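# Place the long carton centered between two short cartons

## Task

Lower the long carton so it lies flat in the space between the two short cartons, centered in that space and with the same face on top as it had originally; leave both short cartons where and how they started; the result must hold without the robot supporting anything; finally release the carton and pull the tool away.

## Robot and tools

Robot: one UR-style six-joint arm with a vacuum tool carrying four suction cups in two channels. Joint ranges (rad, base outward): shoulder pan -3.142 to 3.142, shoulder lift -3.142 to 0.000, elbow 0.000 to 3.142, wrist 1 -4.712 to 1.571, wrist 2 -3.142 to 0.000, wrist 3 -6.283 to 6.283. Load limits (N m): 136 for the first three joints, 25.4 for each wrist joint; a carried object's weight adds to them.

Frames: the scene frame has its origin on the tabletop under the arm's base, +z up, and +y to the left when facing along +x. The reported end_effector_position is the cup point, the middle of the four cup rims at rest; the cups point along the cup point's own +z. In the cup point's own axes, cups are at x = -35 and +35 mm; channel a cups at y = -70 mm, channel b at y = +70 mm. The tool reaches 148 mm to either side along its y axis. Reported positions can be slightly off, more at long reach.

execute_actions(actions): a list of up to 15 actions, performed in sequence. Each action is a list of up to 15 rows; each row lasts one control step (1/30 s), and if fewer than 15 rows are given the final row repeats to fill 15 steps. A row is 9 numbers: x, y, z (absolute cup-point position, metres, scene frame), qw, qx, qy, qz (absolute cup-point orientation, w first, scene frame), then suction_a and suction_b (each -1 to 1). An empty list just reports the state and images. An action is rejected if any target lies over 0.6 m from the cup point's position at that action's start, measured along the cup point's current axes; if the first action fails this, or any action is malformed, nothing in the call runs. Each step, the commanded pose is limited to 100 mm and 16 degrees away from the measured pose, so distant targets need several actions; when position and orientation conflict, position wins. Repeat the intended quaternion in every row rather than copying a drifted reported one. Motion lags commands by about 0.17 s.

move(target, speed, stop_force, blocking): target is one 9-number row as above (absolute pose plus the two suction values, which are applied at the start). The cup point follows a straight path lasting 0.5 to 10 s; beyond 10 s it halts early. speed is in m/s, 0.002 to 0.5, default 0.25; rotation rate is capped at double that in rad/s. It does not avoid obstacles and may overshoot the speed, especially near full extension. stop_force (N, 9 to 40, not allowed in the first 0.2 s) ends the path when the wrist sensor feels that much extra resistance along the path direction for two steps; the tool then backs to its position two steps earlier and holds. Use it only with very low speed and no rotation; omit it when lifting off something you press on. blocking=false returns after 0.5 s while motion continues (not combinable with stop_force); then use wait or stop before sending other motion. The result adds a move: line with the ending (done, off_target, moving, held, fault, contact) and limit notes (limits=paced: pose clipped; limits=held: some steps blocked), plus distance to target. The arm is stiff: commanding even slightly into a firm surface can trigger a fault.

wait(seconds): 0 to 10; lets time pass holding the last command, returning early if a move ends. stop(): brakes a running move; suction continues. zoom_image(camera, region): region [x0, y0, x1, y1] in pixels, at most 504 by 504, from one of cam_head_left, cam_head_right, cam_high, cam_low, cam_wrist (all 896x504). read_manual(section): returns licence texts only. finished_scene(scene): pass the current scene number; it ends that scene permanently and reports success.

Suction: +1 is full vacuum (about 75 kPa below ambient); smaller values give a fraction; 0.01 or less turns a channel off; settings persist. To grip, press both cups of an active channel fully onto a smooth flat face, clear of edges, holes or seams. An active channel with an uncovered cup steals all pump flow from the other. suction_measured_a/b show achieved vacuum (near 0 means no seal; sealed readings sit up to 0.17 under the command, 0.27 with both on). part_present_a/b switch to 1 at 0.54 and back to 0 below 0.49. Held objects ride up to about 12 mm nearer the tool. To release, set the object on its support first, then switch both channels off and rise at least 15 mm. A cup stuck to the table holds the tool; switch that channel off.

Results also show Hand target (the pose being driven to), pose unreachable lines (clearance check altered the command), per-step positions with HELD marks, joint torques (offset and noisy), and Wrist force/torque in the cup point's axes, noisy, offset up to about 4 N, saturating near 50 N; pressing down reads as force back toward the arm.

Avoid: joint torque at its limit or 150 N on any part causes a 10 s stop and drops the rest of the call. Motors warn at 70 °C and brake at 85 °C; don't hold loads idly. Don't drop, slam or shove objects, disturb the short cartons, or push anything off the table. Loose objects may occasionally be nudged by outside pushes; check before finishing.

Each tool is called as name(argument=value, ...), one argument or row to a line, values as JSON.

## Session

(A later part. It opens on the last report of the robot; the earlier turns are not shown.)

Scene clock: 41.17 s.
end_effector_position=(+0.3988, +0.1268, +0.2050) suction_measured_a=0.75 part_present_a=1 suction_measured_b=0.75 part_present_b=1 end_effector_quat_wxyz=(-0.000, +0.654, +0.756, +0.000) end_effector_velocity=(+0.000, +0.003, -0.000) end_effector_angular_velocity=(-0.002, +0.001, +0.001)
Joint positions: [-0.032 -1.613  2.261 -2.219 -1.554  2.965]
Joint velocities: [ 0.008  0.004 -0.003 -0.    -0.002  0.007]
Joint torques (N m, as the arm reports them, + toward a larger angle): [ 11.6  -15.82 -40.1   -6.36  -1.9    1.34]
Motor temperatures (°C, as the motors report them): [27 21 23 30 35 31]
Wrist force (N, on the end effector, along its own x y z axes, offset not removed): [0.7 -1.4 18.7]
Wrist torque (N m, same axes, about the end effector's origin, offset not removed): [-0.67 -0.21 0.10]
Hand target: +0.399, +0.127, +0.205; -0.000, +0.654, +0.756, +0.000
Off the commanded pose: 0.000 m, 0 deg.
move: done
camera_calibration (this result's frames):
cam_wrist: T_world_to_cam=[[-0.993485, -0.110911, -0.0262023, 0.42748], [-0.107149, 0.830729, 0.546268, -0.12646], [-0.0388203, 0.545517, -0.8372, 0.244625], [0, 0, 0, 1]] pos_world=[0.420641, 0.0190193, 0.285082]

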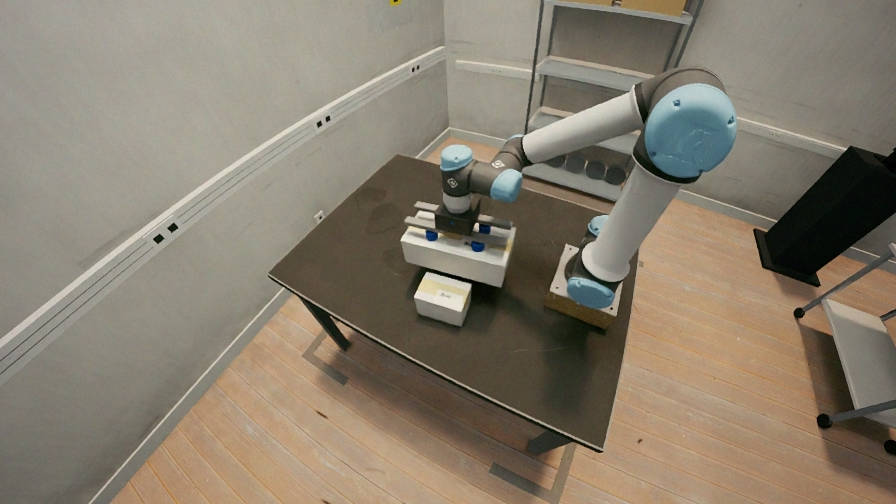

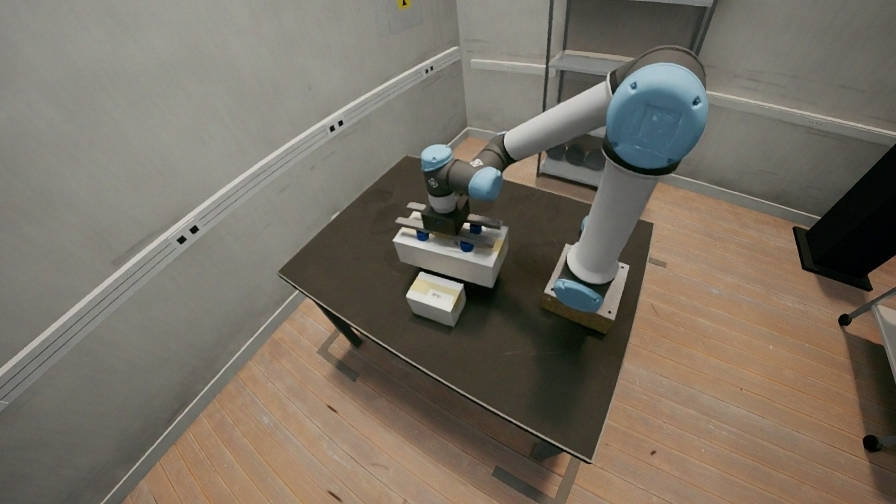

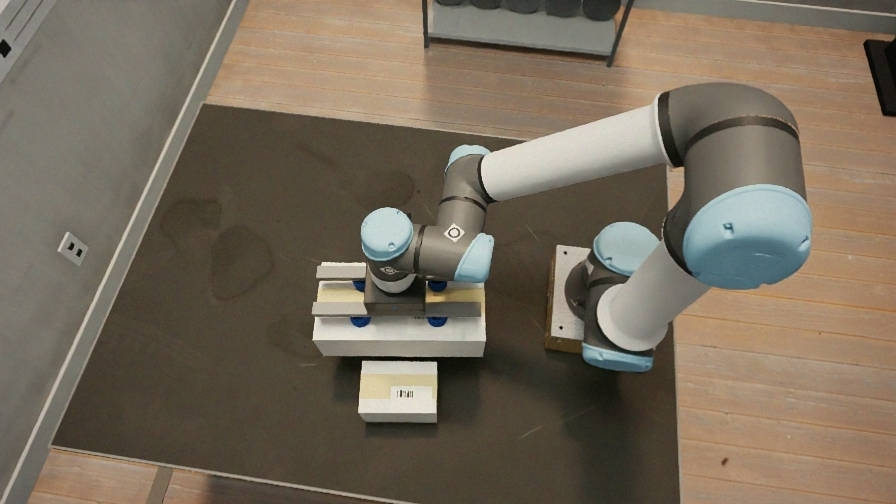

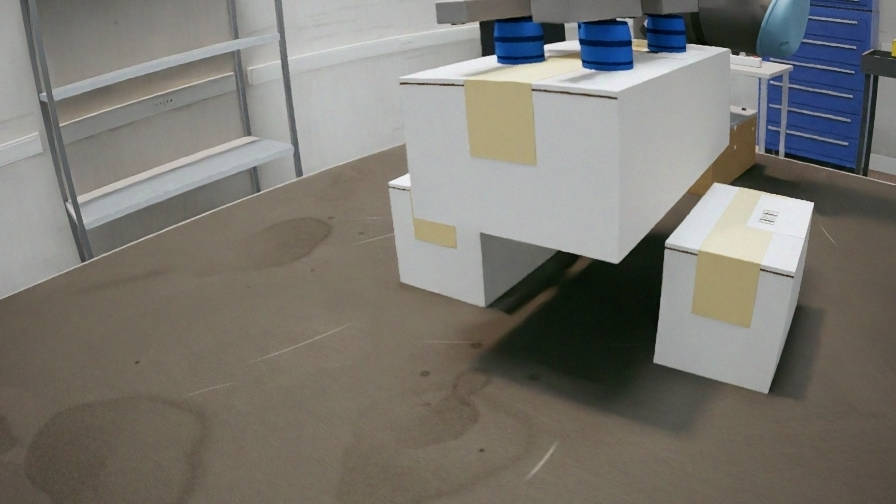

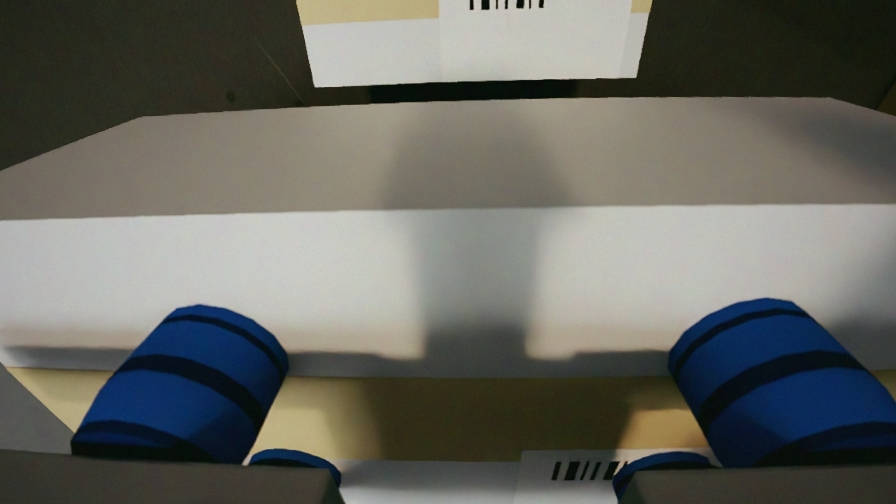

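move(
  target=[0.4035,0.1287,0.191,0,0.654,0.7565,0,1,1],
  speed=0.1,
)

zoom_image(
  camera="cam_high",
  region=[300, 310, 500, 430],
)

Scene clock: 45.17 s.
end_effector_position=(+0.4034, +0.1287, +0.1913) suction_measured_a=0.75 part_present_a=1 suction_measured_b=0.75 part_present_b=1 end_effector_quat_wxyz=(-0.000, +0.654, +0.756, -0.000) end_effector_velocity=(+0.001, +0.000, -0.003) end_effector_angular_velocity=(+0.001, +0.001, +0.001)
Joint positions: [-0.026 -1.574  2.268 -2.266 -1.554  2.971]
Joint velocities: [ 0.001  0.007  0.001 -0.007  0.001  0.   ]
Joint torques (N m, as the arm reports them, + toward a larger angle): [ 12.76 -19.69 -20.51  -6.44  -1.58   1.47]
Motor temperatures (°C, as the motors report them): [27 21 23 30 35 31]
Wrist force (N, on the end effector, along its own x y z axes, offset not removed): [2.0 -0.2 19.5]
Wrist torque (N m, same axes, about the end effector's origin, offset not removed): [-0.39 -0.39 0.03]
Hand target: +0.403, +0.129, +0.191; -0.000, +0.654, +0.756, -0.000
Off the commanded pose: 0.000 m, 0 deg.
move: done
camera_calibration (this result's frames):
cam_wrist: T_world_to_cam=[[-0.993468, -0.111044, -0.0262909, 0.431921], [-0.107342, 0.831188, 0.545531, -0.119876], [-0.038725, 0.54479, -0.837678, 0.232368], [0, 0, 0, 1]] pos_world=[0.42523, 0.0210103, 0.271401]

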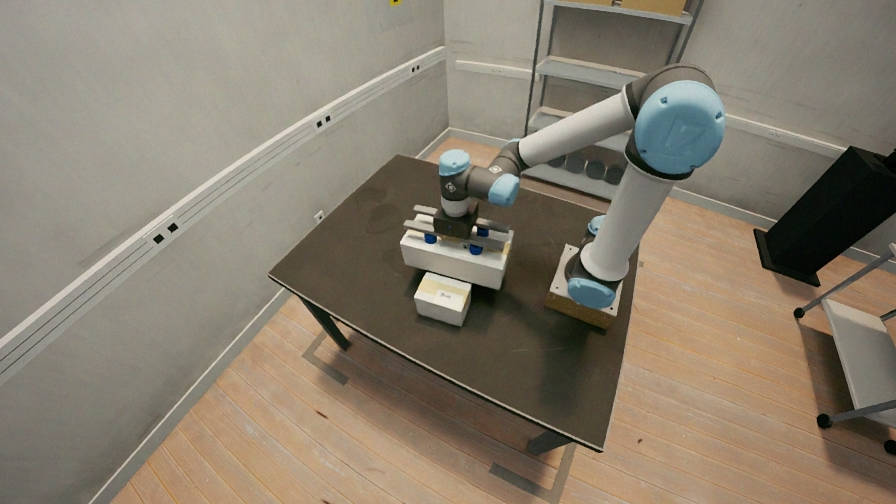

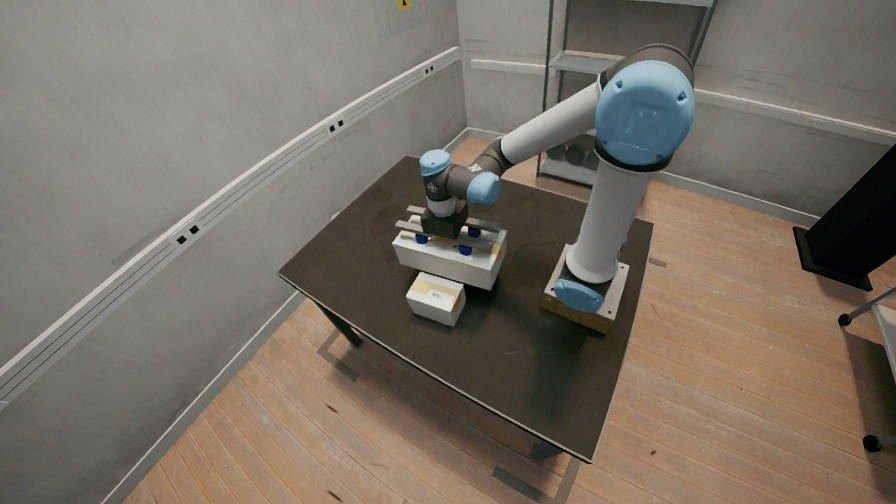

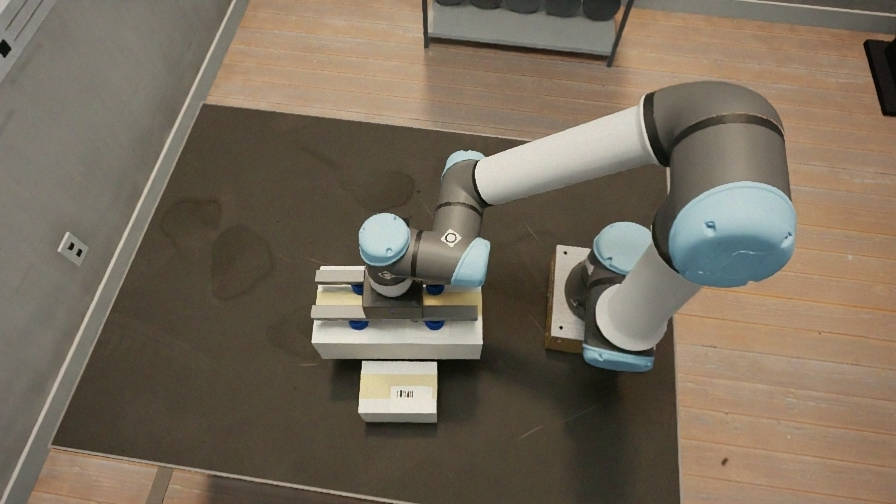

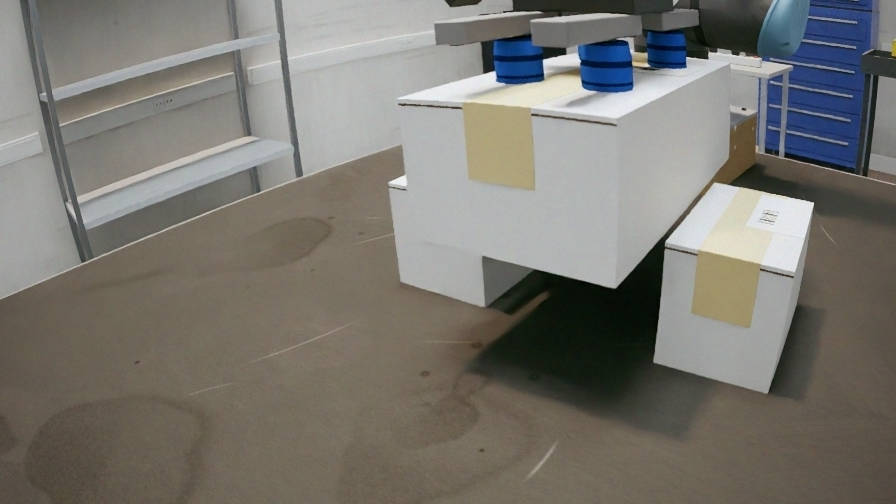

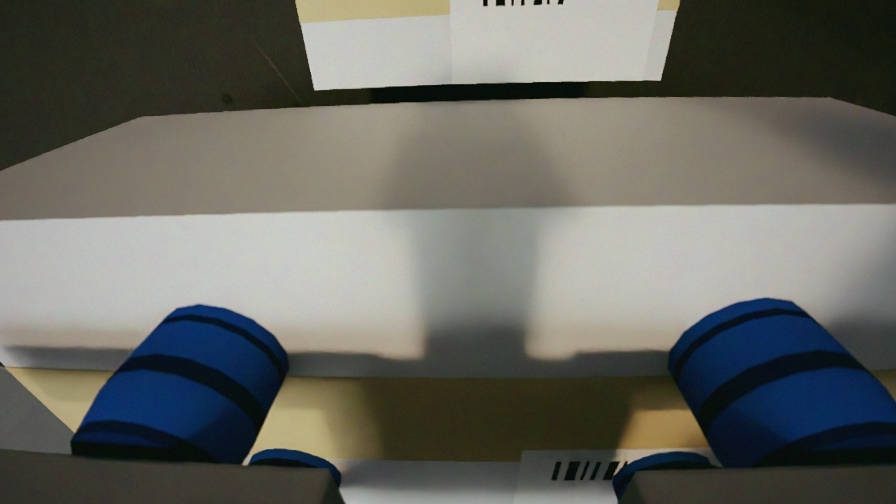

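Region (300, 310, 500, 430) of cam_high's 896x504 image, scaled by 2.520, with more detail than that image has; it fills the top 302 rows of this view, and the rest is white.

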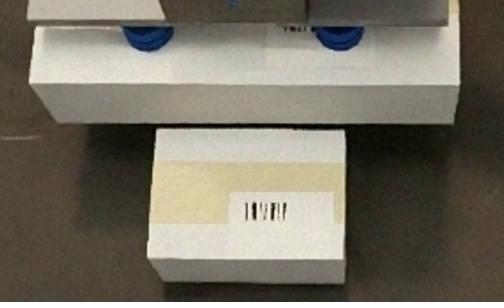

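move(
  target=[0.4047,0.1285,0.096,0,0.654,0.7565,0,1,1],
  speed=0.1,
)

move(
  target=[0.4047,0.1285,0.088,0,0.654,0.7565,0,1,1],
  speed=0.004,
  stop_force=9,
)

Scene clock: 48.17 s.
end_effector_position=(+0.4046, +0.1285, +0.0963) suction_measured_a=0.75 part_present_a=1 suction_measured_b=0.75 part_present_b=1 end_effector_quat_wxyz=(-0.000, +0.654, +0.756, -0.000) end_effector_velocity=(-0.000, +0.000, -0.003) end_effector_angular_velocity=(-0.000, +0.001, +0.001)
Joint positions: [-0.023 -1.341  2.362 -2.593 -1.555  2.975]
Joint velocities: [ 0.001  0.008  0.002 -0.009 -0.    -0.001]
Joint torques (N m, as the arm reports them, + toward a larger angle): [ 11.24 -25.47 -13.48  -6.32   0.88   1.51]
Motor temperatures (°C, as the motors report them): [27 21 23 30 35 31]
Wrist force (N, on the end effector, along its own x y z axes, offset not removed): [1.8 0.0 18.9]
Wrist torque (N m, same axes, about the end effector's origin, offset not removed): [-0.46 -0.42 0.21]
Hand target: +0.405, +0.129, +0.096; -0.000, +0.654, +0.756, -0.000
Off the commanded pose: 0.000 m, 0 deg.
move: done
camera_calibration (this result's frames):
cam_wrist: T_world_to_cam=[[-0.993469, -0.111043, -0.026228, 0.430575], [-0.107307, 0.831198, 0.545523, -0.0678434], [-0.0387758, 0.544775, -0.837685, 0.153029], [0, 0, 0, 1]] pos_world=[0.426417, 0.0208373, 0.176493]

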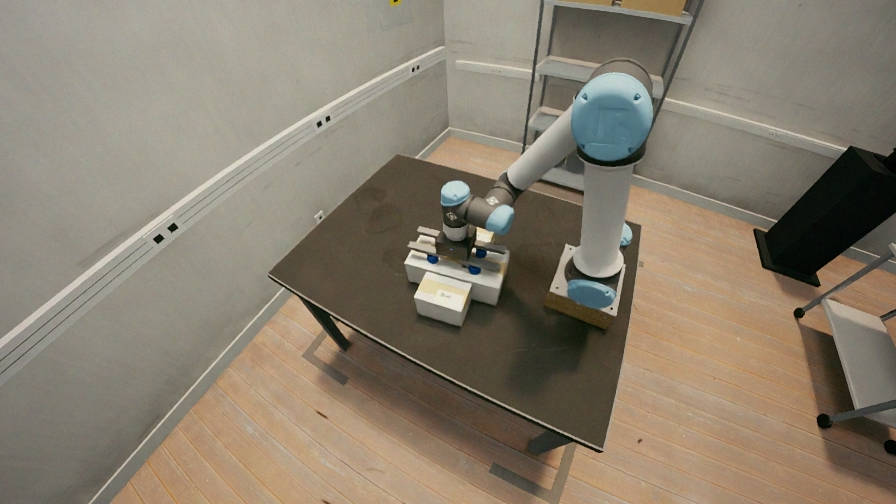

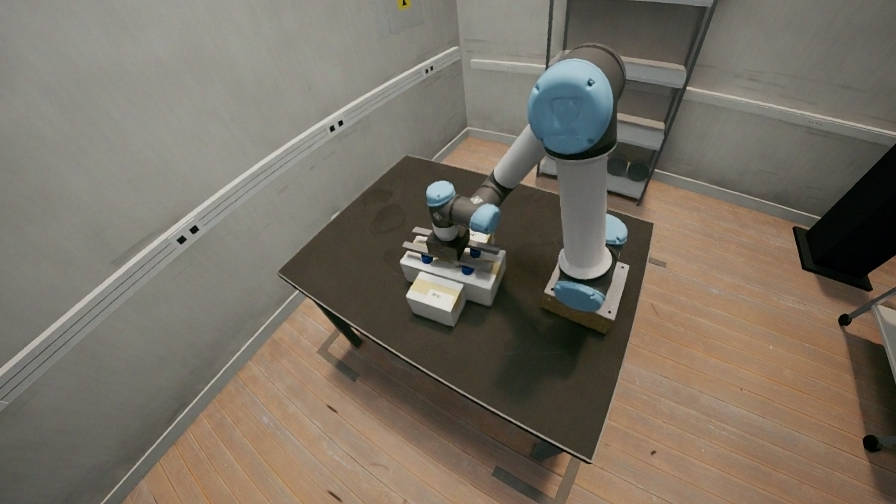

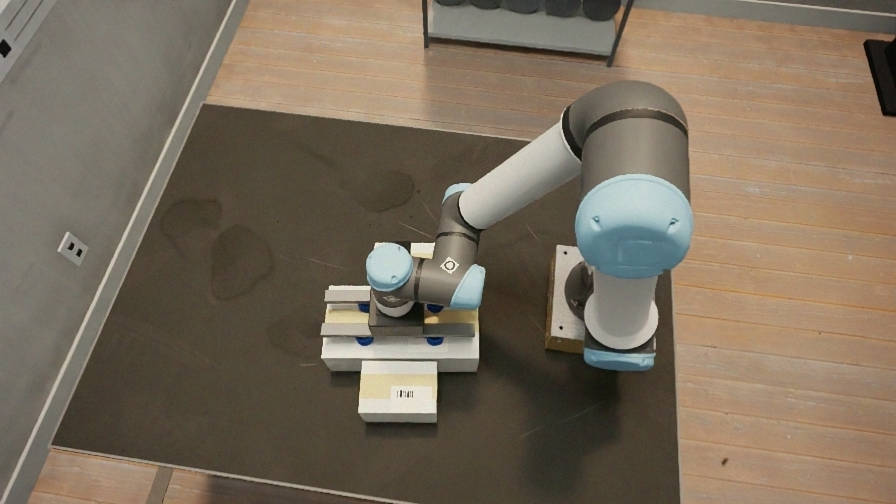

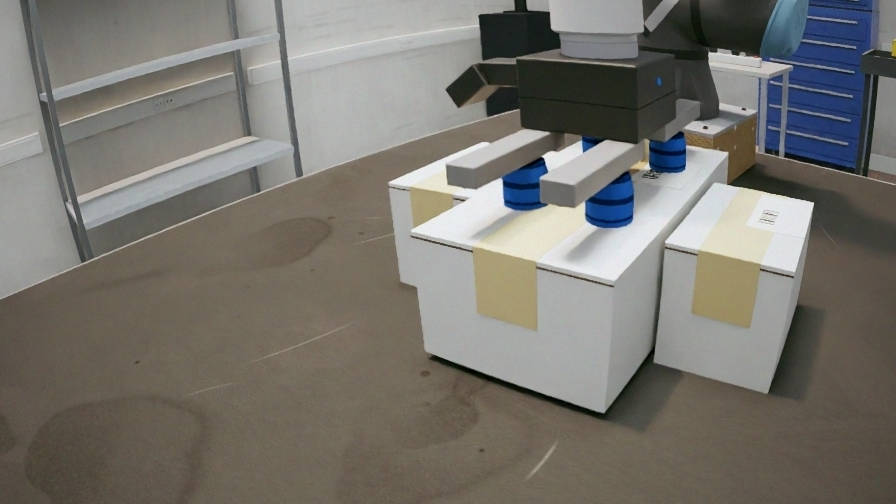

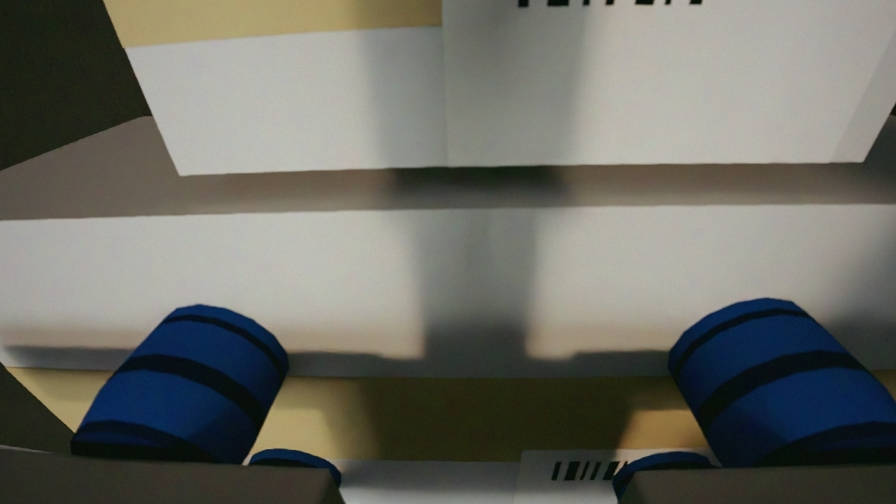

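Scene clock: 50.33 s.
end_effector_position=(+0.4046, +0.1285, +0.0892) suction_measured_a=0.75 part_present_a=1 suction_measured_b=0.75 part_present_b=1 end_effector_quat_wxyz=(-0.000, +0.654, +0.757, -0.000) end_effector_velocity=(-0.001, +0.000, +0.002) end_effector_angular_velocity=(+0.002, +0.001, -0.001)
Joint positions: [-0.022 -1.32   2.366 -2.618 -1.555  2.975]
Joint velocities: [-0.    -0.006  0.001  0.006  0.002  0.   ]
Joint torques (N m, as the arm reports them, + toward a larger angle): [  9.39 -34.45 -21.13   0.93   0.82   1.19]
Motor temperatures (°C, as the motors report them): [27 21 23 30 35 31]
Wrist force (N, on the end effector, along its own x y z axes, offset not removed): [2.0 0.9 8.3]
Wrist torque (N m, same axes, about the end effector's origin, offset not removed): [-2.53 -0.09 0.01]
Hand target: +0.405, +0.128, +0.089; +0.000, +0.654, +0.756, +0.000
Off the commanded pose: 0.001 m, 0 deg.
move: contact
camera_calibration (this result's frames):
cam_wrist: T_world_to_cam=[[-0.993468, -0.111052, -0.0262301, 0.430443], [-0.107316, 0.83119, 0.545533, -0.0639451], [-0.0387806, 0.544785, -0.837679, 0.14703], [0, 0, 0, 1]] pos_world=[0.426472, 0.0208526, 0.169339]

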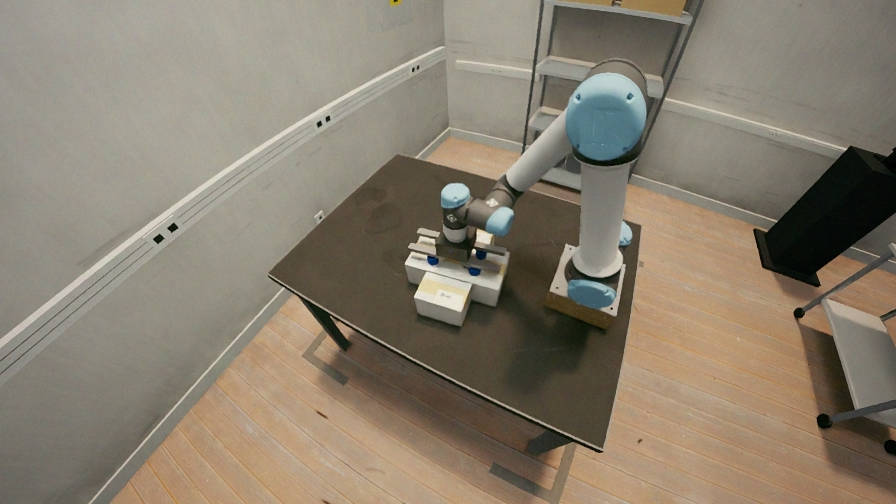

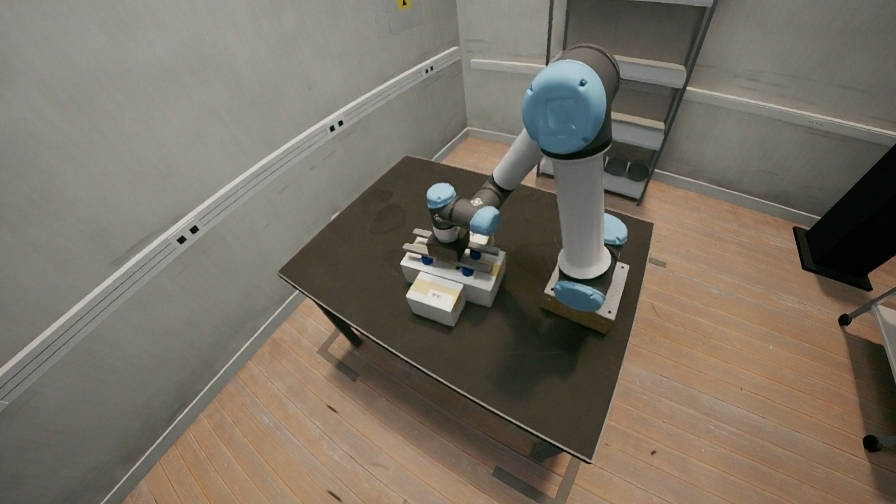

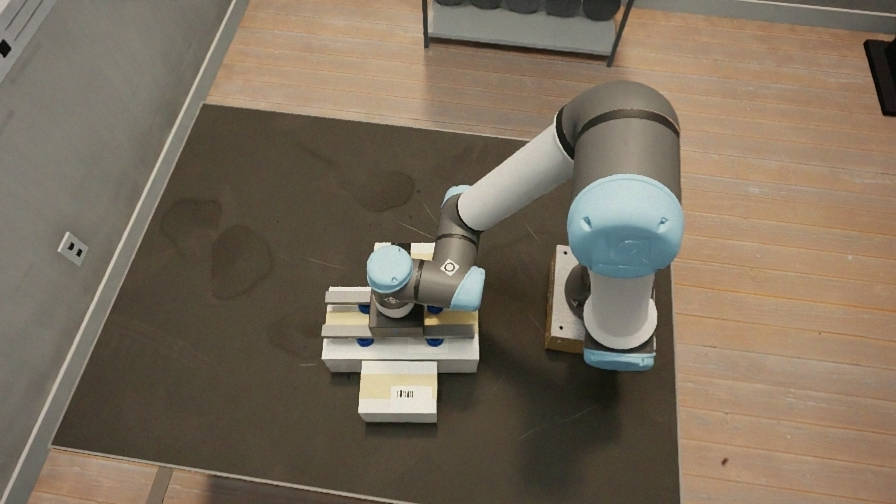

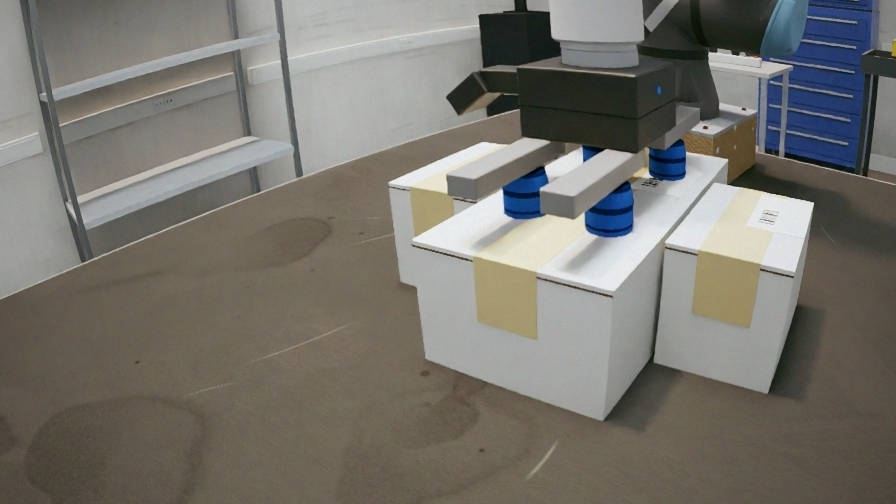

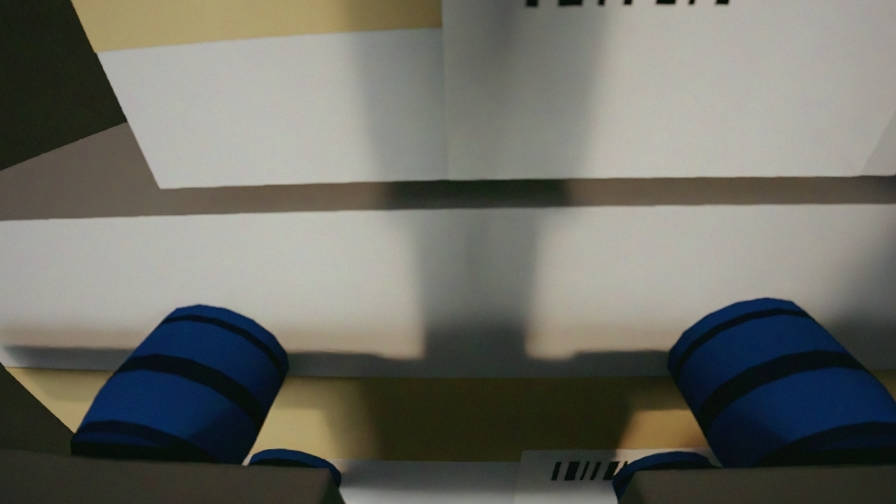

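execute_actions(
  actions=[
    [[0.4047,0.1285,0.0895,0,0.654,0.7565,0,0,0]],
  ],
)

move(
  target=[0.4047,0.1285,0.3,0,0.654,0.7565,0,0,0],
)

Scene clock: 51.87 s.
end_effector_position=(+0.4048, +0.1285, +0.0896) suction_measured_a=0.00 part_present_a=0 suction_measured_b=0.00 part_present_b=0 end_effector_quat_wxyz=(+0.000, +0.654, +0.757, +0.000) end_effector_velocity=(-0.000, -0.000, -0.000) end_effector_angular_velocity=(-0.000, +0.001, -0.000)
Joint positions: [-0.022 -1.321  2.366 -2.617 -1.555  2.975]
Joint velocities: [ 0.     0.001  0.    -0.    -0.     0.   ]
Joint torques (N m, as the arm reports them, + toward a larger angle): [-0.59  1.04  3.39  2.12 -1.31 -0.81]
Motor temperatures (°C, as the motors report them): [27 21 23 30 35 31]
Wrist force (N, on the end effector, along its own x y z axes, offset not removed): [0.4 -9.6 -50.0]
Wrist torque (N m, same axes, about the end effector's origin, offset not removed): [-0.38 -0.08 0.09]
Hand target: +0.405, +0.128, +0.089; +0.000, +0.654, +0.756, -0.000
Off the commanded pose: 0.000 m, 0 deg.
Step readings (end_effector_position):
0: (+0.4047, +0.1285, +0.0895)
1: (+0.4047, +0.1285, +0.0895)
2: (+0.4048, +0.1285, +0.0895)
4: (+0.4049, +0.1285, +0.0897)
8: (+0.4049, +0.1285, +0.0897)
15: end_effector_position above
camera_calibration (this result's frames):
cam_wrist: T_world_to_cam=[[-0.993454, -0.111061, -0.0267209, 0.430659], [-0.107594, 0.831204, 0.545457, -0.0640594], [-0.0383686, 0.544762, -0.837713, 0.147259], [0, 0, 0, 1]] pos_world=[0.426597, 0.0208551, 0.16981]

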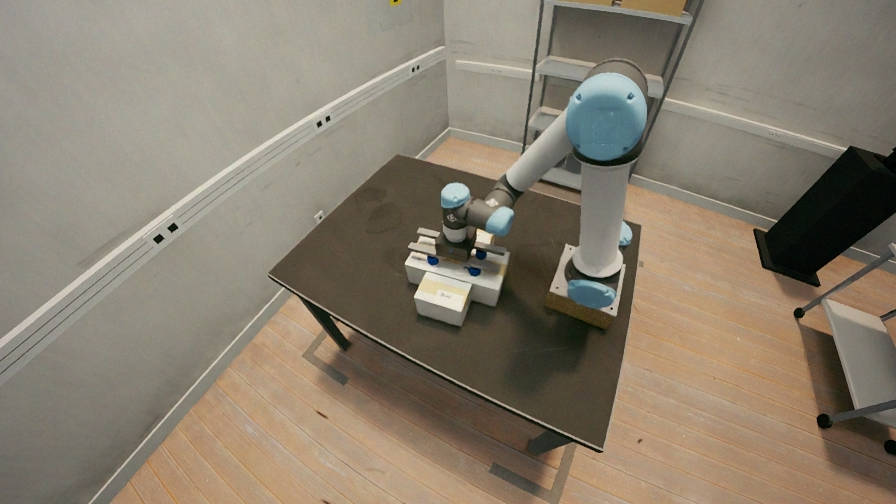

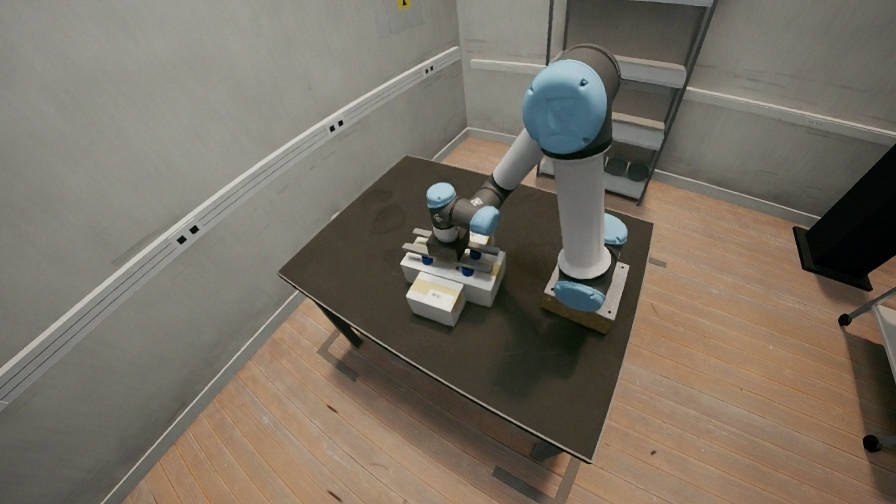

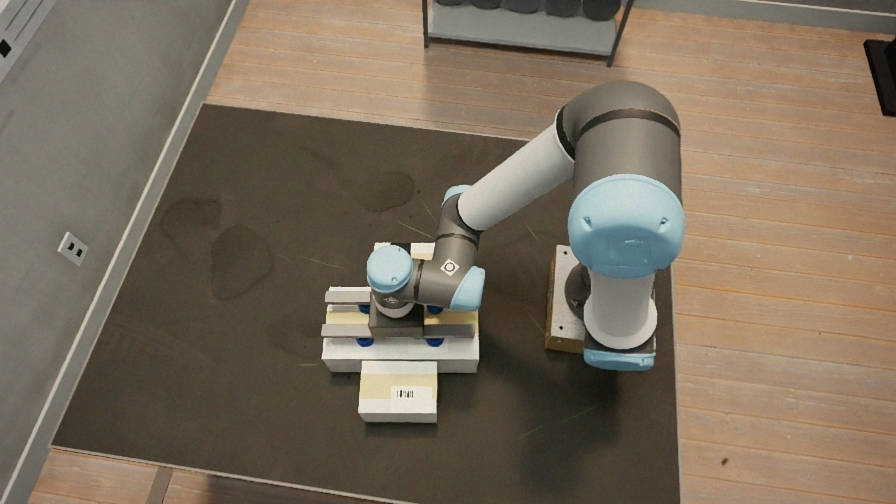

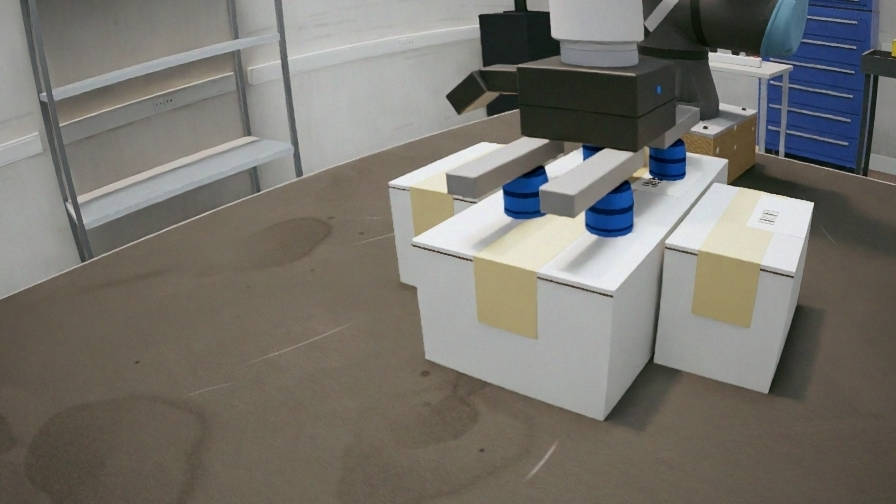

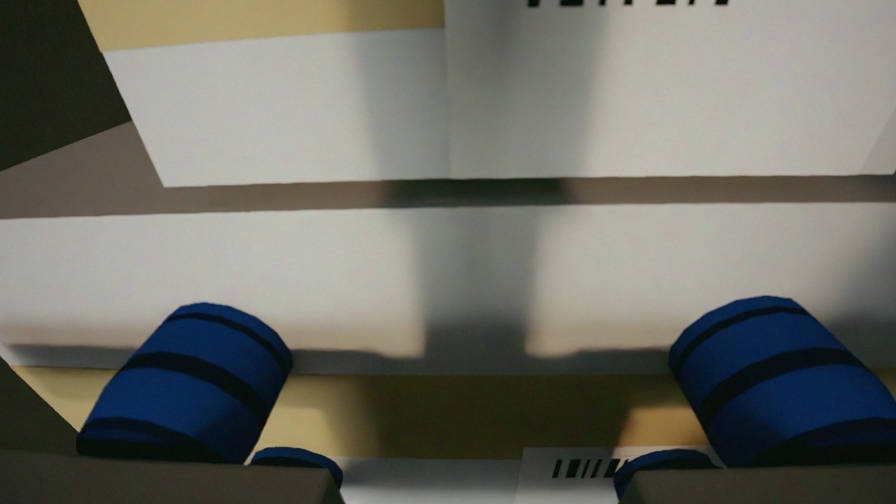

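Scene clock: 53.40 s.
end_effector_position=(+0.4049, +0.1285, +0.2996) suction_measured_a=0.00 part_present_a=0 suction_measured_b=0.00 part_present_b=0 end_effector_quat_wxyz=(+0.000, +0.654, +0.756, +0.000) end_effector_velocity=(-0.000, +0.000, +0.003) end_effector_angular_velocity=(+0.000, +0.002, +0.001)
Joint positions: [-0.031 -1.728  2.086 -1.93  -1.554  2.967]
Joint velocities: [ 0.    -0.002 -0.006  0.01   0.    -0.001]
Joint torques (N m, as the arm reports them, + toward a larger angle): [-11.18 -27.66 -36.1   -1.33  -0.4   -2.  ]
Motor temperatures (°C, as the motors report them): [27 21 23 30 35 31]
Wrist force (N, on the end effector, along its own x y z axes, offset not removed): [1.2 0.4 1.2]
Wrist torque (N m, same axes, about the end effector's origin, offset not removed): [0.16 -0.25 0.14]
Hand target: +0.405, +0.128, +0.300; +0.000, +0.654, +0.756, +0.000
Off the commanded pose: 0.000 m, 0 deg.
move: done
camera_calibration (this result's frames):
cam_wrist: T_world_to_cam=[[-0.99346, -0.111034, -0.0266247, 0.43633], [-0.107516, 0.831185, 0.545502, -0.178608], [-0.038439, 0.544797, -0.837687, 0.323131], [0, 0, 0, 1]] pos_world=[0.426694, 0.0208628, 0.37973]

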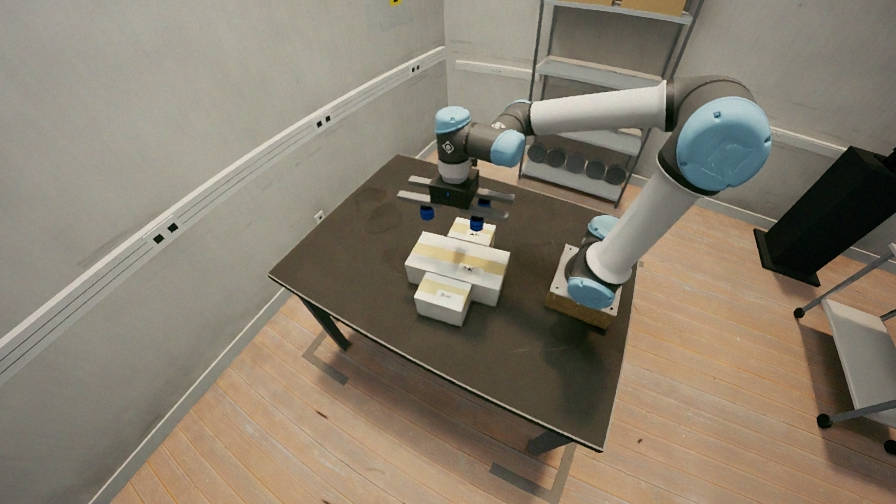

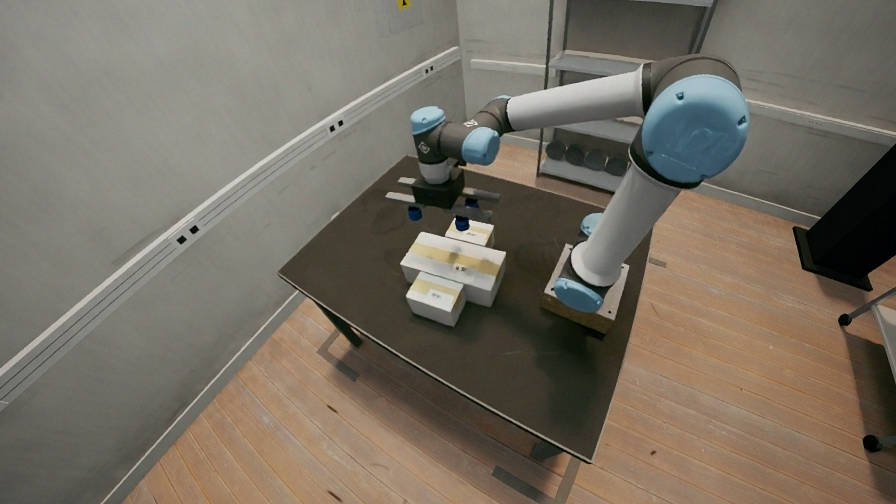

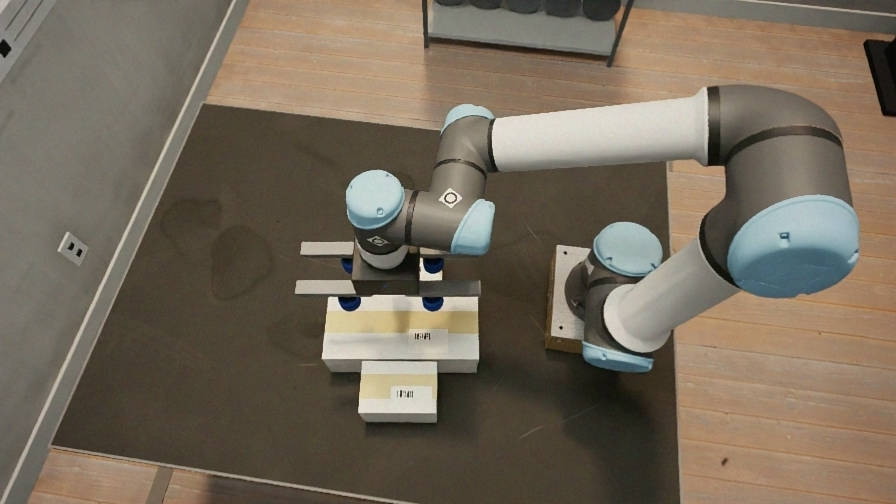

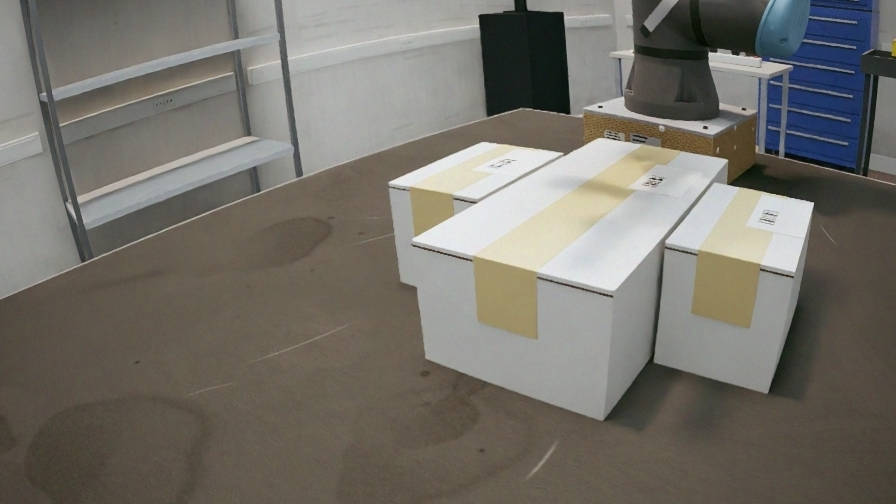

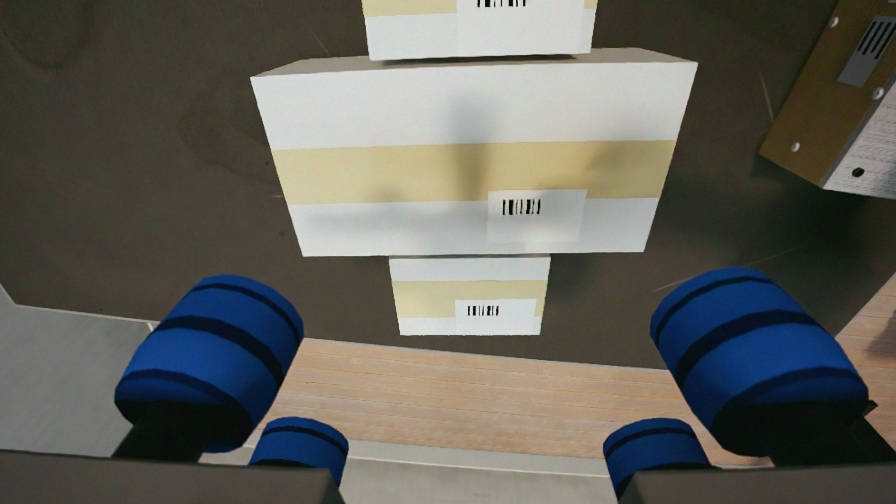

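Centered.

finished_scene(
  scene=1,
)

The scene is finished: the task was done.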